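# Pull lettered cube from shelf strip and hold it aloft

## Task

Remove the lettered cube sitting on the one strip that is not broken from the shelf, without sliding any other strip in or out by more than a small amount before the cube is clear; afterwards keep the cube motionless in the air, well above the table and in front of the shelf.

## Robot and tools

Robot: two xArm7 arms, left_arm and right_arm, each ending in a parallel two-finger gripper with a wrist camera. The left_arm base sits at (+0.034, +0.321, 0) m and the right_arm base at (+0.032, -0.324, 0) m. The names do not refer to sides of any image.

Scene frame: origin on the table top midway between the arms, +x out over the table, +y toward left_arm, +z up. All positions are in metres and all orientations are quaternions written w first (qw, qx, qy, qz), always in this scene frame. On a gripper, the fingers point along its own +z axis and close along its own y axis. The reported end_effector_position is the spot between the pads when closed, roughly 2 cm short of the fingertips; closing pushes the tips about 10 mm further along +z. Printed hand positions can be slightly wrong, especially when an arm is stretched out.

The 16-number row (used by every moving call): one flat list covering both arms, left_arm first. For each arm: x, y, z, qw, qx, qy, qz, opening. x, y, z and the quaternion are an absolute target pose for that gripper in the scene frame, not an offset. opening runs from -1 (closed) to +1 (fully open, 0.084 m). Even if only one arm should move, all 16 numbers must be sent; for the idle arm repeat the exact position and quaternion from the last result before it stopped, plus its desired opening. To hold an orientation steady, resend the same target quaternion rather than copying a drifted reported one. A target more than 0.6 m away from the arm's last reported position along any gripper axis is refused and nothing moves.

Tools:
- execute_actions with "actions": an empty list just reports the state. A list with one item {"rows": [[16 numbers], ...], "steps": n} plays up to 15 rows, one per control step of 1/30 s (n up to 15, default 15; the last row repeats if rows run out). An item {"steps": n} with no rows is a wait of up to 300 steps counted from the previous result, so your thinking time uses some of them. Optional "pictures": true/false.
- move: "target" is one 16-number row; "speed" in m/s from 0.002 to 0.5 (default 0.25; turning limited to twice that in rad/s). Each gripper travels in a straight line to its pose, both finishing together, over 0.5 to 10 s; longer paths are cut at 10 s. Openings are sent at the start. It ignores obstacles and the other arm, and the gripper may lag, wander or overshoot speed, notably near full reach.
- wait: "seconds" 0 to 10; sends nothing new.
- zoom_image: "camera" (cam_head_left, cam_head_right, cam_left_wrist, cam_right_wrist) and "region" [x0, y0, x1, y1] in image pixels, top-left origin, at most 504 by 504. Images are 896x504.
- show_instructions: shows the scene's reference pages.
- read_manual: licence texts only.
- finished_scene: "scene" = the current scene's number; ends it irreversibly and reports success.

Control behaviour: each step the commanded pose is limited to within 70 mm and 16 degrees of the measured pose, then solved with damped inverse kinematics, with position favoured over orientation. After a call ends an arm only drifts on to its last clipped pose, so a distant target may need several calls; check the result and send the remainder. The simulation keeps running while you think and write.

Reading results: the state line gives, per arm, position, quaternion and velocities; grip_measured is the actual finger opening on the command scale. A "Hand target" line shows where the controller is now driving each gripper. HELD marks steps where your command was partly or wholly withheld; "pose unreachable" means the clearance check altered or blocked an arm. A move adds a "move:" line with its ending (done, off_target, moving, held, fault) and any limits: paced means the target was clipped, held means some steps were blocked, after which the arm may suddenly speed up. Distances to each target are listed. MOTOR HOT appears at 65 °C; at 80 °C an OVER-TEMPERATURE FAULT brakes that arm until it cools.

Gripping: to hold something, command an opening well under grip_measured; the gap sets squeeze force (about 24 N per pad max for objects up to ~6 cm). Closing fast can squeeze hard enough to spring the fingers. Sending grip_measured back still grips lightly.

Cautions: faster motion and targets set deeper past a contact both hit harder. A joint reaching its load limit (waist and shoulder 45.5 N m, upper arm roll, elbow and forearm roll 27.3, wrist pitch and roll 18.2, held weight included) triggers a torque fault: the arm backs off, freezes 10 s and drops the rest of the call. Never let the arms collide or press on each other. Do not drop, slam or knock anything, and nothing may leave the table. Loose objects may occasionally get a small external nudge. For this job, avoid disturbing the other strips while reaching for the cube, then lift it clear and keep it steady.

Each tool is called as a command line: name --argument value for each argument, lists and objects as JSON in quotes; but a table of rows of numbers goes row by row, as --pt "numbers of a row", without its own name.

Reference images:

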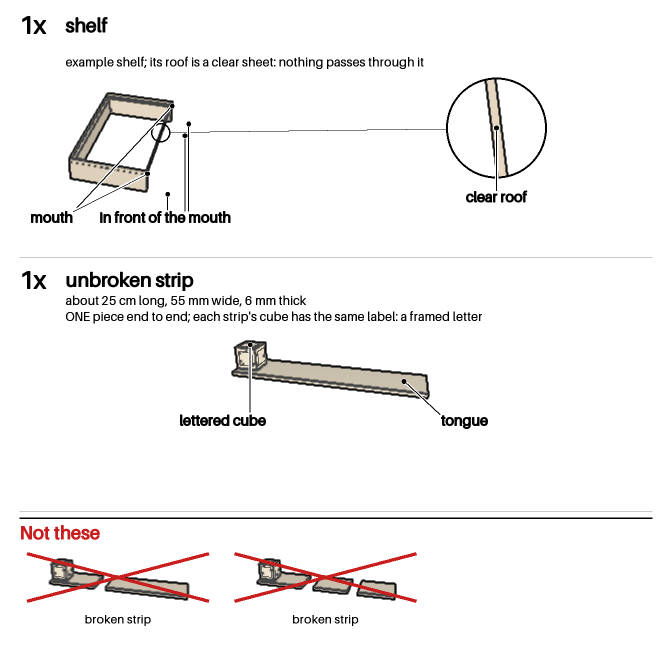

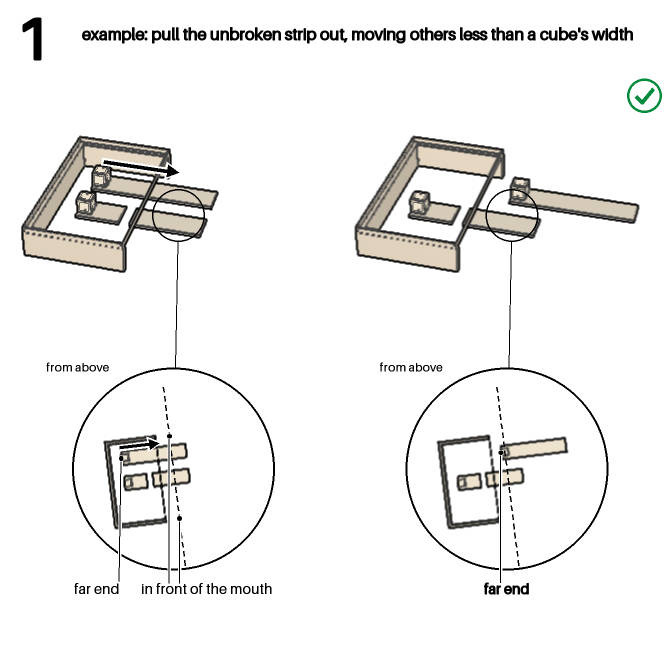

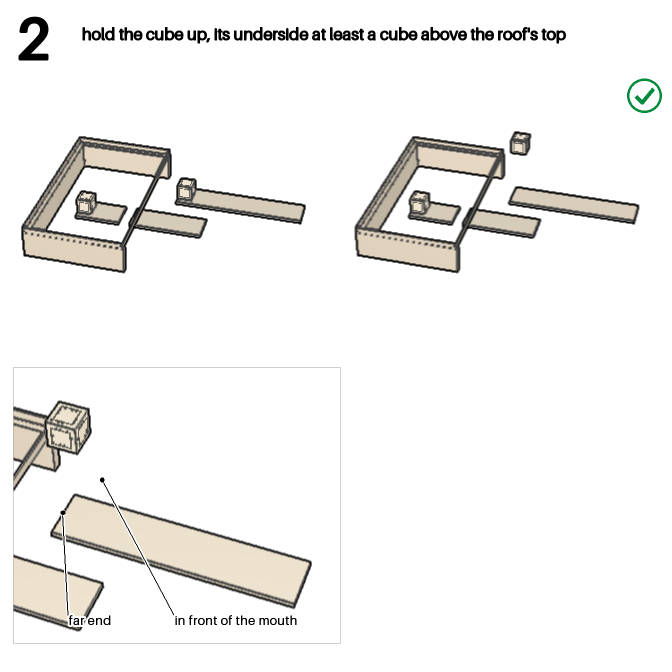

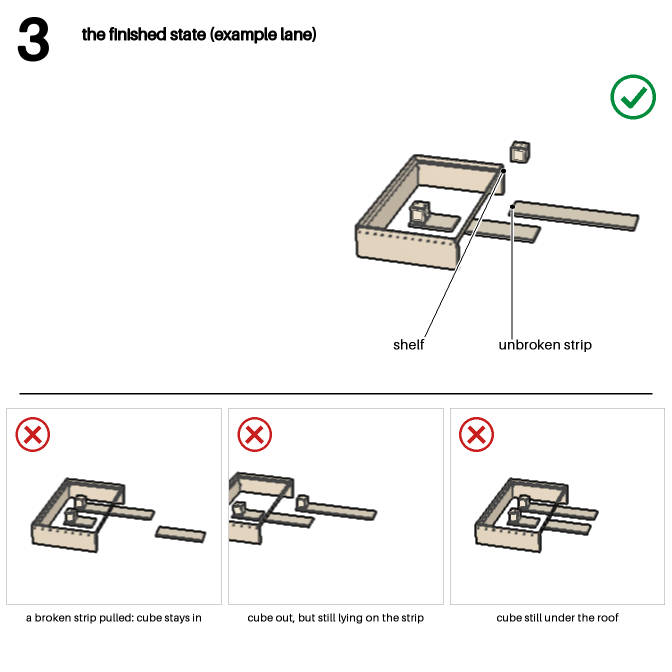

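## Session

execute_actions --actions '[]'

Scene clock: 0.00 s of 4200.00 s.
left_arm: end_effector_position=(+0.1021, +0.0594, +0.1555) grip_measured=+1.00 end_effector_quat_wxyz=(-0.357, +0.229, +0.726, -0.542) end_effector_velocity=(+0.000, +0.000, +0.000) end_effector_angular_velocity=(-0.000, +0.001, +0.001) | right_arm: end_effector_position=(+0.3783, -0.0073, +0.3887) grip_measured=+1.00 end_effector_quat_wxyz=(-0.454, +0.595, +0.660, -0.065) end_effector_velocity=(+0.000, -0.000, -0.000) end_effector_angular_velocity=(-0.000, -0.000, -0.001)
Joint positions: left_arm=[-1.969 -1.467  1.851  0.293  0.31   0.969  2.974  0.084] | right_arm=[ 0.52   0.326 -0.339  1.768  0.876  2.059 -1.255  0.084]
Joint velocities: left_arm=[ 0.001 -0.    -0.    -0.    -0.001  0.    -0.    -0.   ] | right_arm=[-0.  0. -0. -0. -0. -0.  0. -0.]
Hand target (left_arm): +0.102, +0.059, +0.156; -0.357, +0.229, +0.726, -0.542
Hand target (right_arm): +0.378, -0.007, +0.389; -0.454, +0.595, +0.660, -0.065

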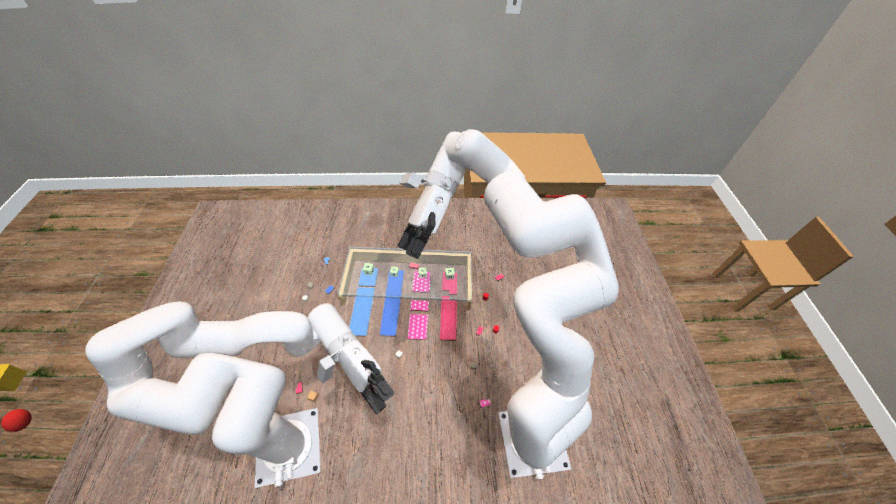

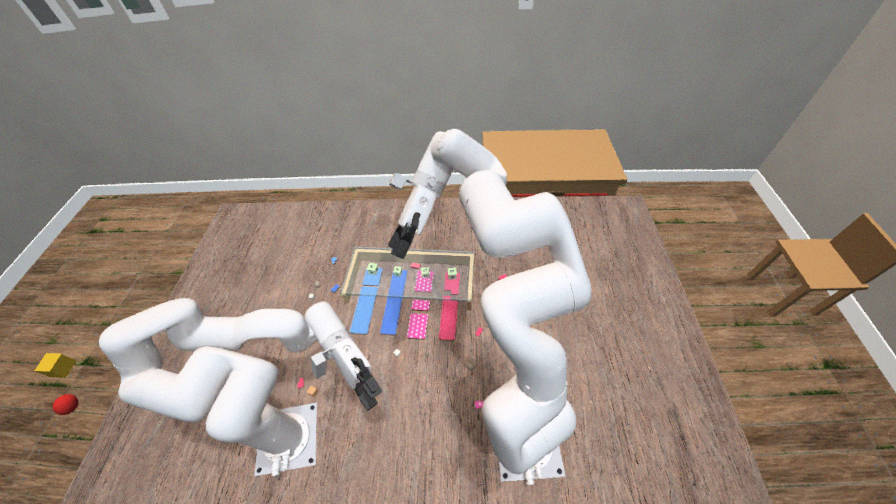

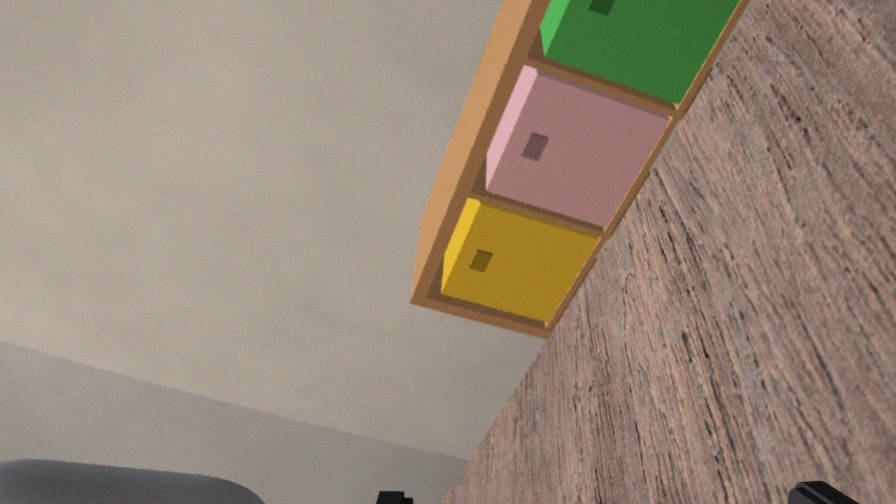

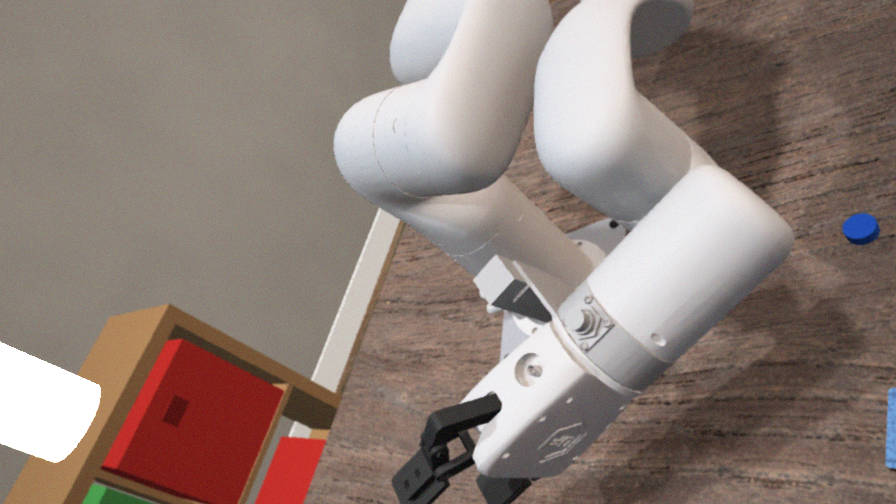

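move --target '[0.15,0.4,0.3,0,1,0,0,1,0.4,0.0,0.42,0,1,0,0,1]'

Scene clock: 7.17 s of 4200.00 s.
left_arm: end_effector_position=(+0.1227, +0.2064, +0.2175) grip_measured=+1.00 end_effector_quat_wxyz=(-0.254, +0.724, +0.515, -0.383) end_effector_velocity=(-0.000, +0.000, -0.000) end_effector_angular_velocity=(+0.001, +0.000, -0.001) | right_arm: end_effector_position=(+0.4002, -0.0002, +0.4200) grip_measured=+1.00 end_effector_quat_wxyz=(-0.000, +1.000, -0.001, -0.000) end_effector_velocity=(+0.000, -0.001, +0.001) end_effector_angular_velocity=(-0.003, -0.002, -0.007)
Joint positions: left_arm=[-2.061 -1.597  1.252  0.579  0.333  1.88   3.487  0.084] | right_arm=[ 0.843  0.112 -0.218  1.804  0.025  1.694  0.706  0.084]
Joint velocities: left_arm=[-0.     0.     0.    -0.     0.     0.001  0.    -0.   ] | right_arm=[ 0.     0.002 -0.001  0.007 -0.003  0.005  0.006 -0.   ]
Hand target (left_arm): +0.123, +0.206, +0.217; -0.254, +0.724, +0.515, -0.383
Hand target (right_arm): +0.400, -0.000, +0.420; +0.000, +1.000, -0.001, -0.000
Off the commanded pose (left_arm): 0.212 m, 87 deg; position and orientation clipped at the last step of the last action.
Off the commanded pose (right_arm): 0.000 m, 0 deg.
move: held (left_arm); limits=paced,held; held on 98 of 172 steps (left_arm), including the last (left_arm)
pose unreachable (left arm): on one or more control steps of this call this arm could not follow its commanded pose, so it was not sent that pose on those steps. On the call's last step it was still not sent that pose. It may still have moved: this result reports where it is.
cause: the commanded pose would bring two parts of the arm too close to each other (its gripper and another part of the arm, with joints 3 (upper arm roll) to 7 (wrist roll) between them).

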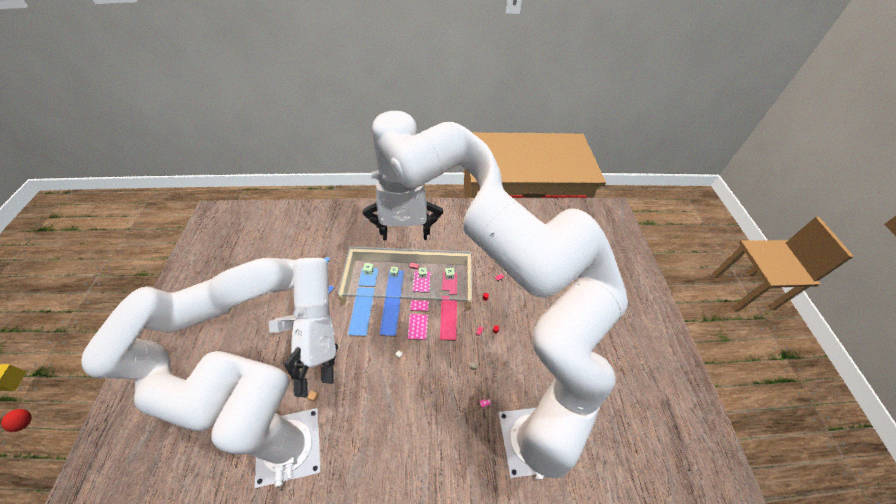

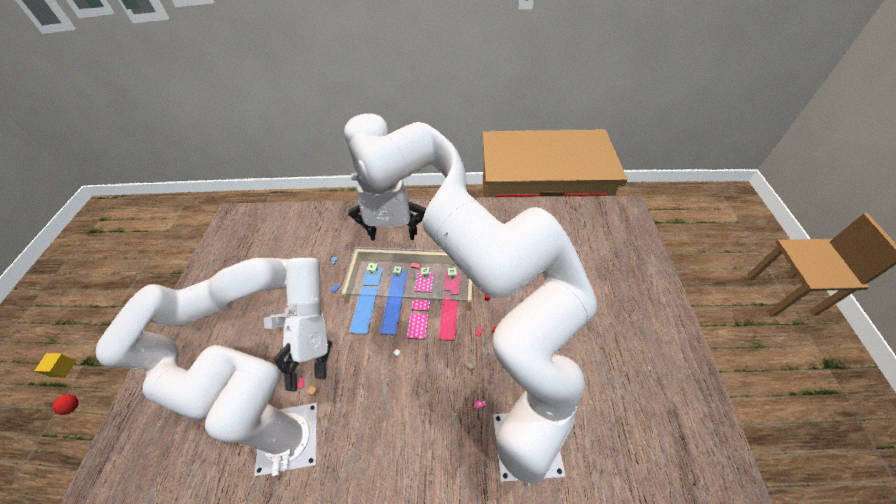

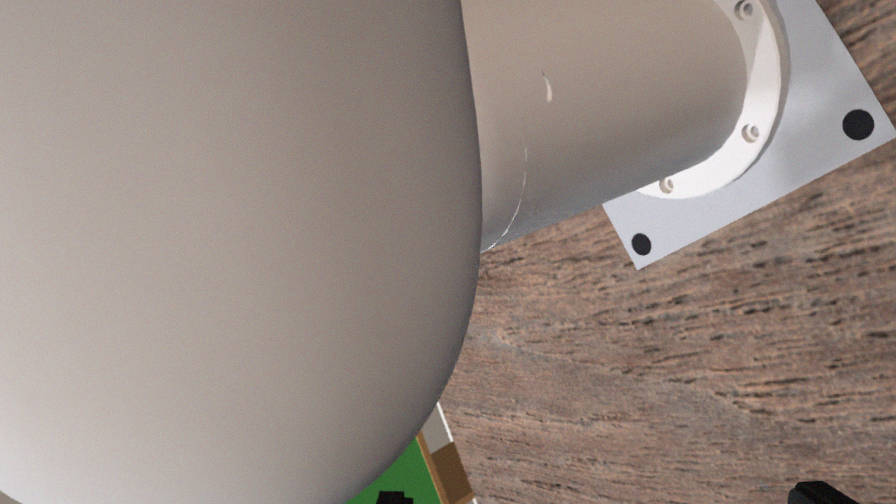

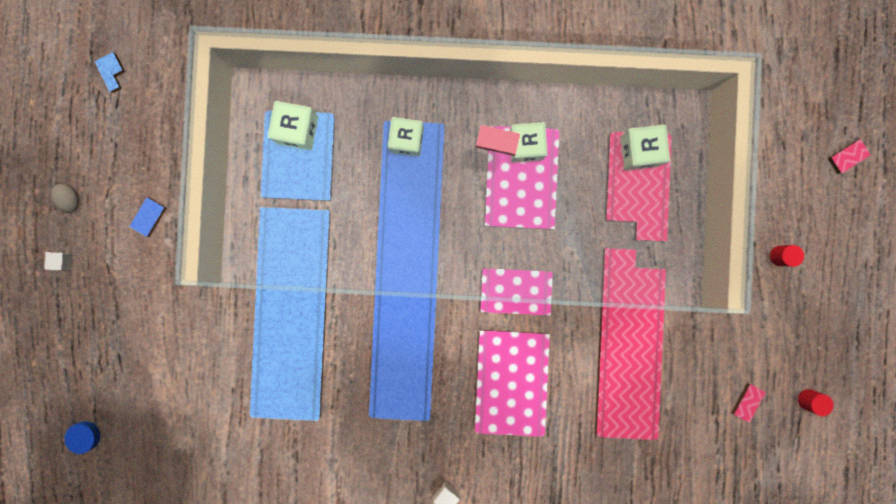

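move --target '[0.123,0.206,0.217,-0.254,0.724,0.515,-0.383,1,0.355,0.07,0.06,0,1,0,0,0.8]'

move --target '[0.123,0.206,0.217,-0.254,0.724,0.515,-0.383,1,0.355,0.07,0.018,0,1,0,0,0.8]' --speed 0.05

move --target '[0.123,0.206,0.217,-0.254,0.724,0.515,-0.383,1,0.355,0.07,0.019,0,1,0,0,-0.5]'

Scene clock: 13.00 s of 4200.00 s.
left_arm: end_effector_position=(+0.1230, +0.2060, +0.2170) grip_measured=+1.00 end_effector_quat_wxyz=(-0.254, +0.724, +0.515, -0.383) end_effector_velocity=(+0.000, -0.000, -0.000) end_effector_angular_velocity=(+0.001, -0.001, +0.000) | right_arm: end_effector_position=(+0.3562, +0.0717, +0.0606) grip_measured=+0.80 end_effector_quat_wxyz=(-0.001, +1.000, -0.000, -0.000) end_effector_velocity=(-0.005, -0.001, -0.005) end_effector_angular_velocity=(-0.008, +0.008, +0.005)
Joint positions: left_arm=[-2.062 -1.596  1.253  0.579  0.334  1.879  3.487  0.084] | right_arm=[ 0.931  0.369 -0.126  1.075  0.072  0.708  0.834  0.077]
Joint velocities: left_arm=[-0.     0.    -0.     0.     0.001  0.    -0.     0.   ] | right_arm=[ 0.002  0.007  0.003 -0.005  0.002 -0.001 -0.001  0.   ]
Hand target (left_arm): +0.123, +0.206, +0.217; -0.254, +0.724, +0.515, -0.383
Hand target (right_arm): +0.356, +0.072, +0.060; -0.000, +1.000, +0.000, -0.001
Off the commanded pose (left_arm): 0.000 m, 0 deg.
Off the commanded pose (right_arm): 0.002 m, 0 deg.
After step 90, 0.83 s passed at rest.
move: done

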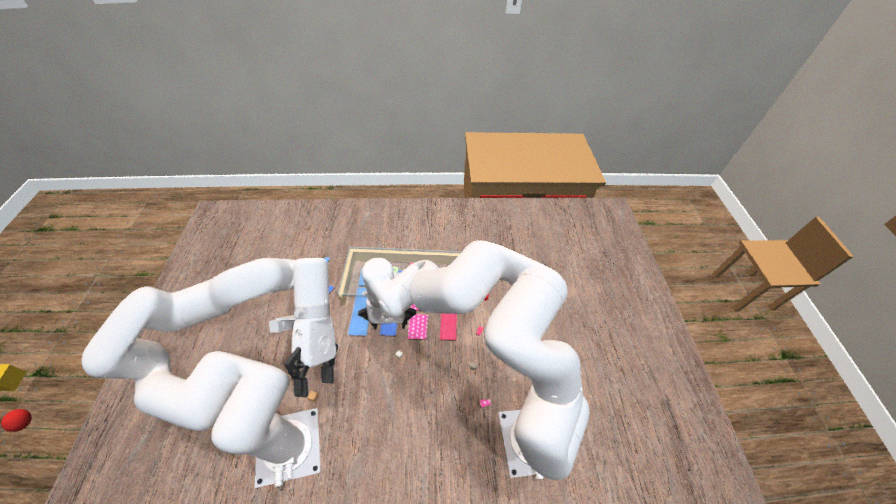

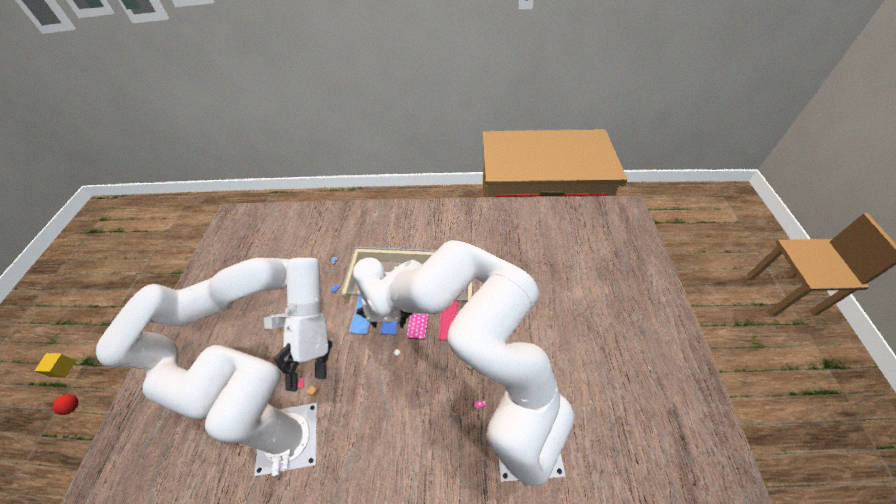

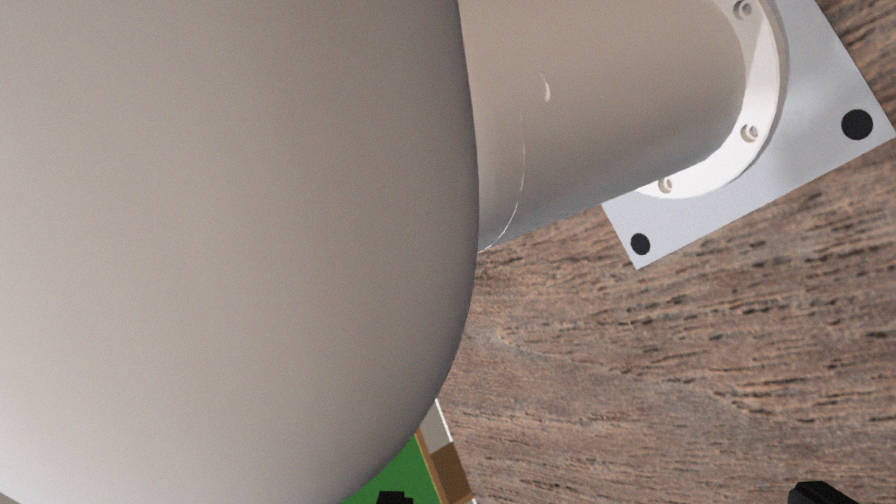

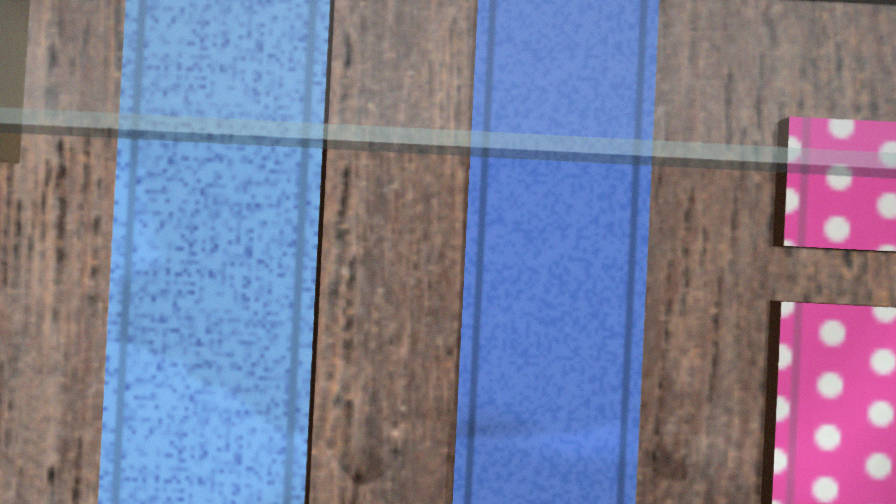

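Scene clock: 14.17 s of 4200.00 s.
left_arm: end_effector_position=(+0.1230, +0.2060, +0.2170) grip_measured=+1.00 end_effector_quat_wxyz=(-0.254, +0.724, +0.515, -0.383) end_effector_velocity=(+0.000, -0.000, -0.000) end_effector_angular_velocity=(-0.001, -0.001, +0.001) | right_arm: end_effector_position=(+0.3552, +0.0703, +0.0182) grip_measured=+0.80 end_effector_quat_wxyz=(-0.000, +1.000, -0.000, +0.000) end_effector_velocity=(+0.001, +0.001, +0.000) end_effector_angular_velocity=(+0.003, -0.003, +0.001)
Joint positions: left_arm=[-2.062 -1.596  1.253  0.579  0.334  1.879  3.487  0.084] | right_arm=[ 0.924  0.457 -0.116  1.059  0.09   0.607  0.821  0.077]
Joint velocities: left_arm=[ 0.001 -0.    -0.     0.     0.001 -0.001  0.    -0.   ] | right_arm=[-0.001  0.002 -0.     0.002 -0.001 -0.004 -0.002  0.   ]
Hand target (left_arm): +0.123, +0.206, +0.217; -0.254, +0.724, +0.515, -0.383
Hand target (right_arm): +0.355, +0.070, +0.018; -0.000, +1.000, -0.000, -0.000
Off the commanded pose (left_arm): 0.000 m, 0 deg.
Off the commanded pose (right_arm): 0.000 m, 0 deg.
move: done

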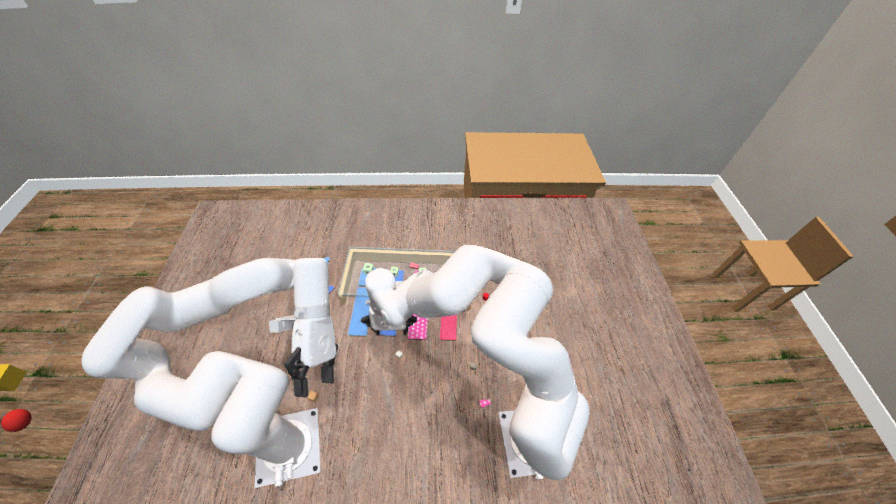

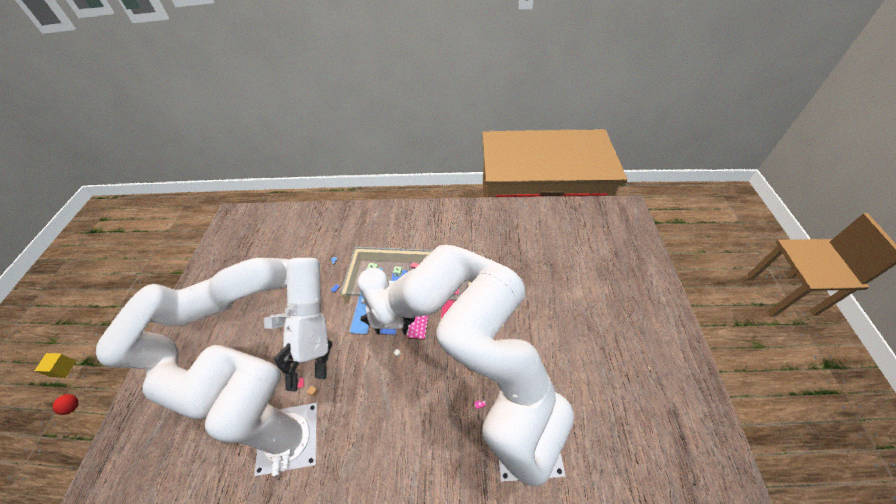

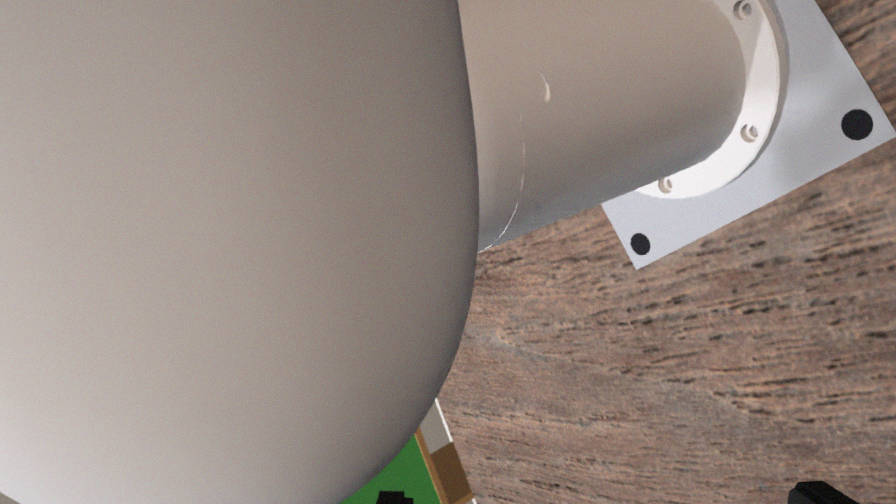

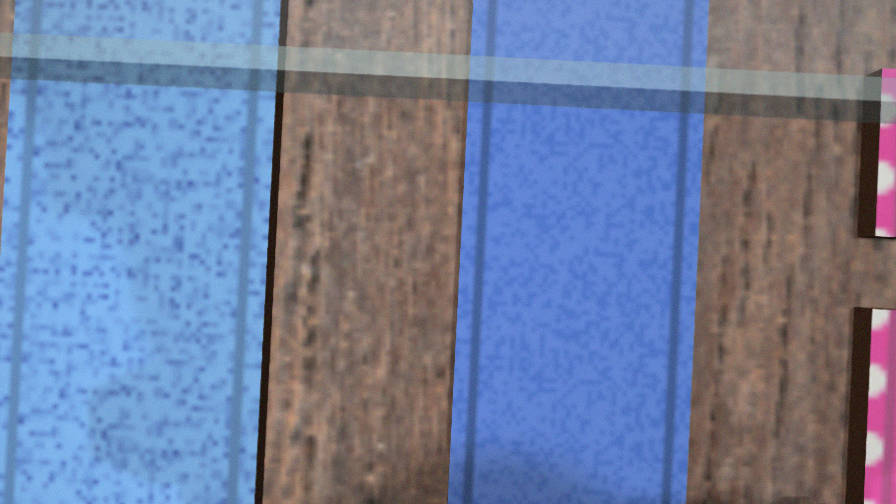

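Scene clock: 14.87 s of 4200.00 s.
left_arm: end_effector_position=(+0.1230, +0.2060, +0.2170) grip_measured=+1.00 end_effector_quat_wxyz=(-0.254, +0.724, +0.515, -0.383) end_effector_velocity=(+0.000, -0.000, -0.000) end_effector_angular_velocity=(+0.001, -0.000, +0.001) | right_arm: end_effector_position=(+0.3562, +0.0715, +0.0208) grip_measured=+0.13 end_effector_quat_wxyz=(-0.002, +1.000, -0.000, +0.002) end_effector_velocity=(-0.001, -0.001, -0.002) end_effector_angular_velocity=(-0.004, +0.003, -0.000)
Joint positions: left_arm=[-2.062 -1.596  1.253  0.579  0.334  1.879  3.487  0.084] | right_arm=[ 0.925  0.452 -0.116  1.061  0.089  0.607  0.821  0.05 ]
Joint velocities: left_arm=[-0.     0.     0.001 -0.     0.001 -0.001 -0.001 -0.   ] | right_arm=[ 0.001  0.002 -0.    -0.002  0.     0.001  0.001  0.   ]
Hand target (left_arm): +0.123, +0.206, +0.217; -0.254, +0.724, +0.515, -0.383
Hand target (right_arm): +0.355, +0.070, +0.019; +0.000, +1.000, +0.000, +0.000
Off the commanded pose (left_arm): 0.000 m, 0 deg.
Off the commanded pose (right_arm): 0.003 m, 0 deg.
move: done

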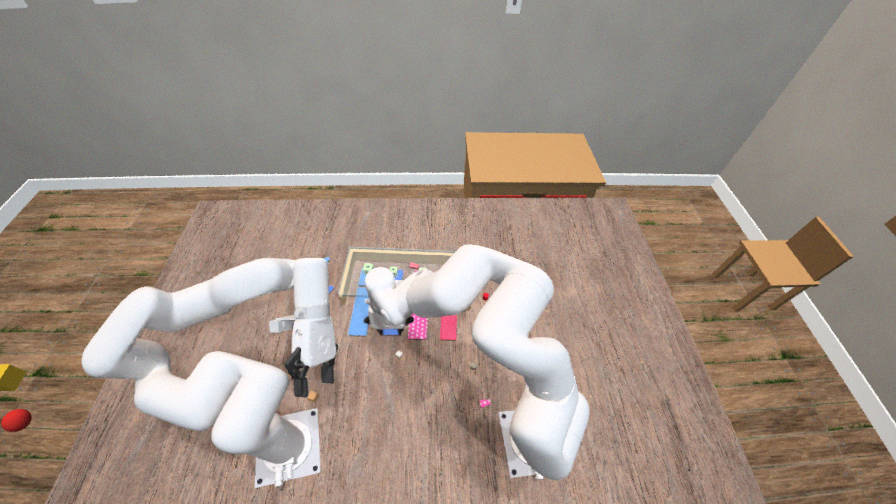

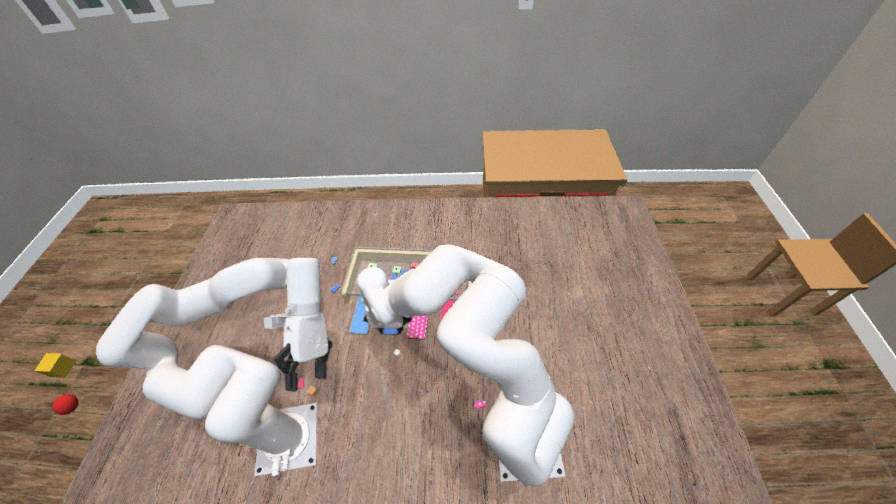

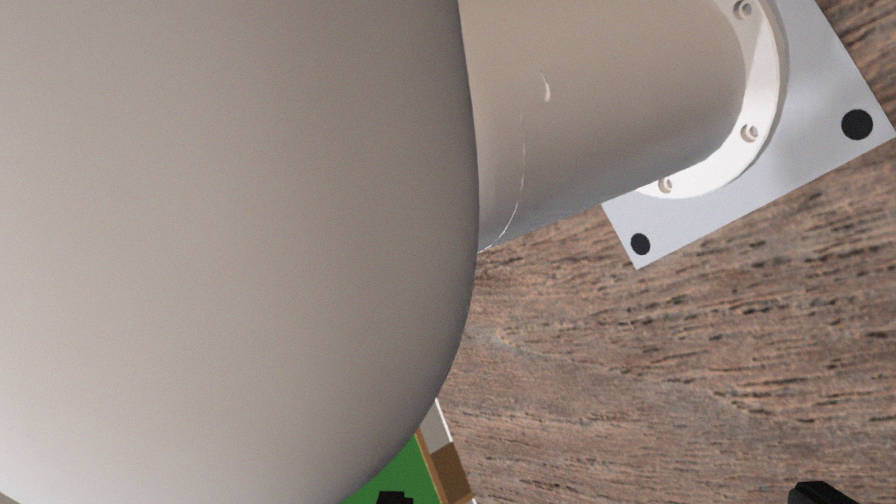

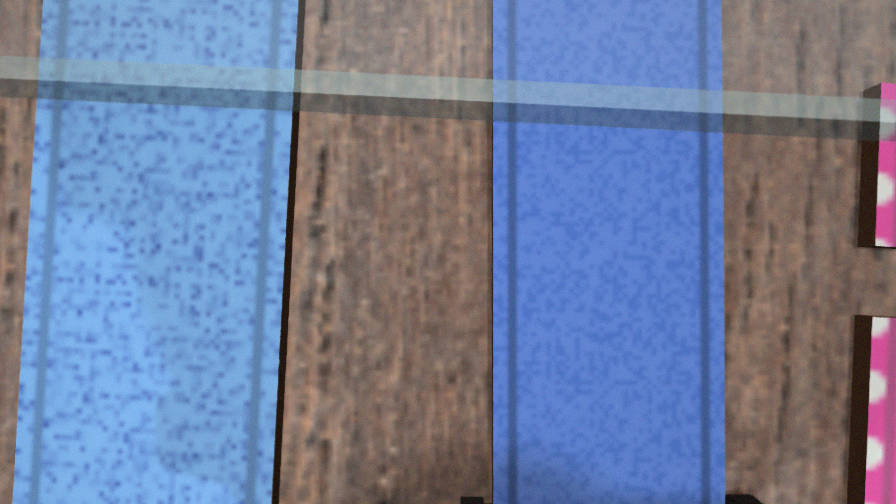

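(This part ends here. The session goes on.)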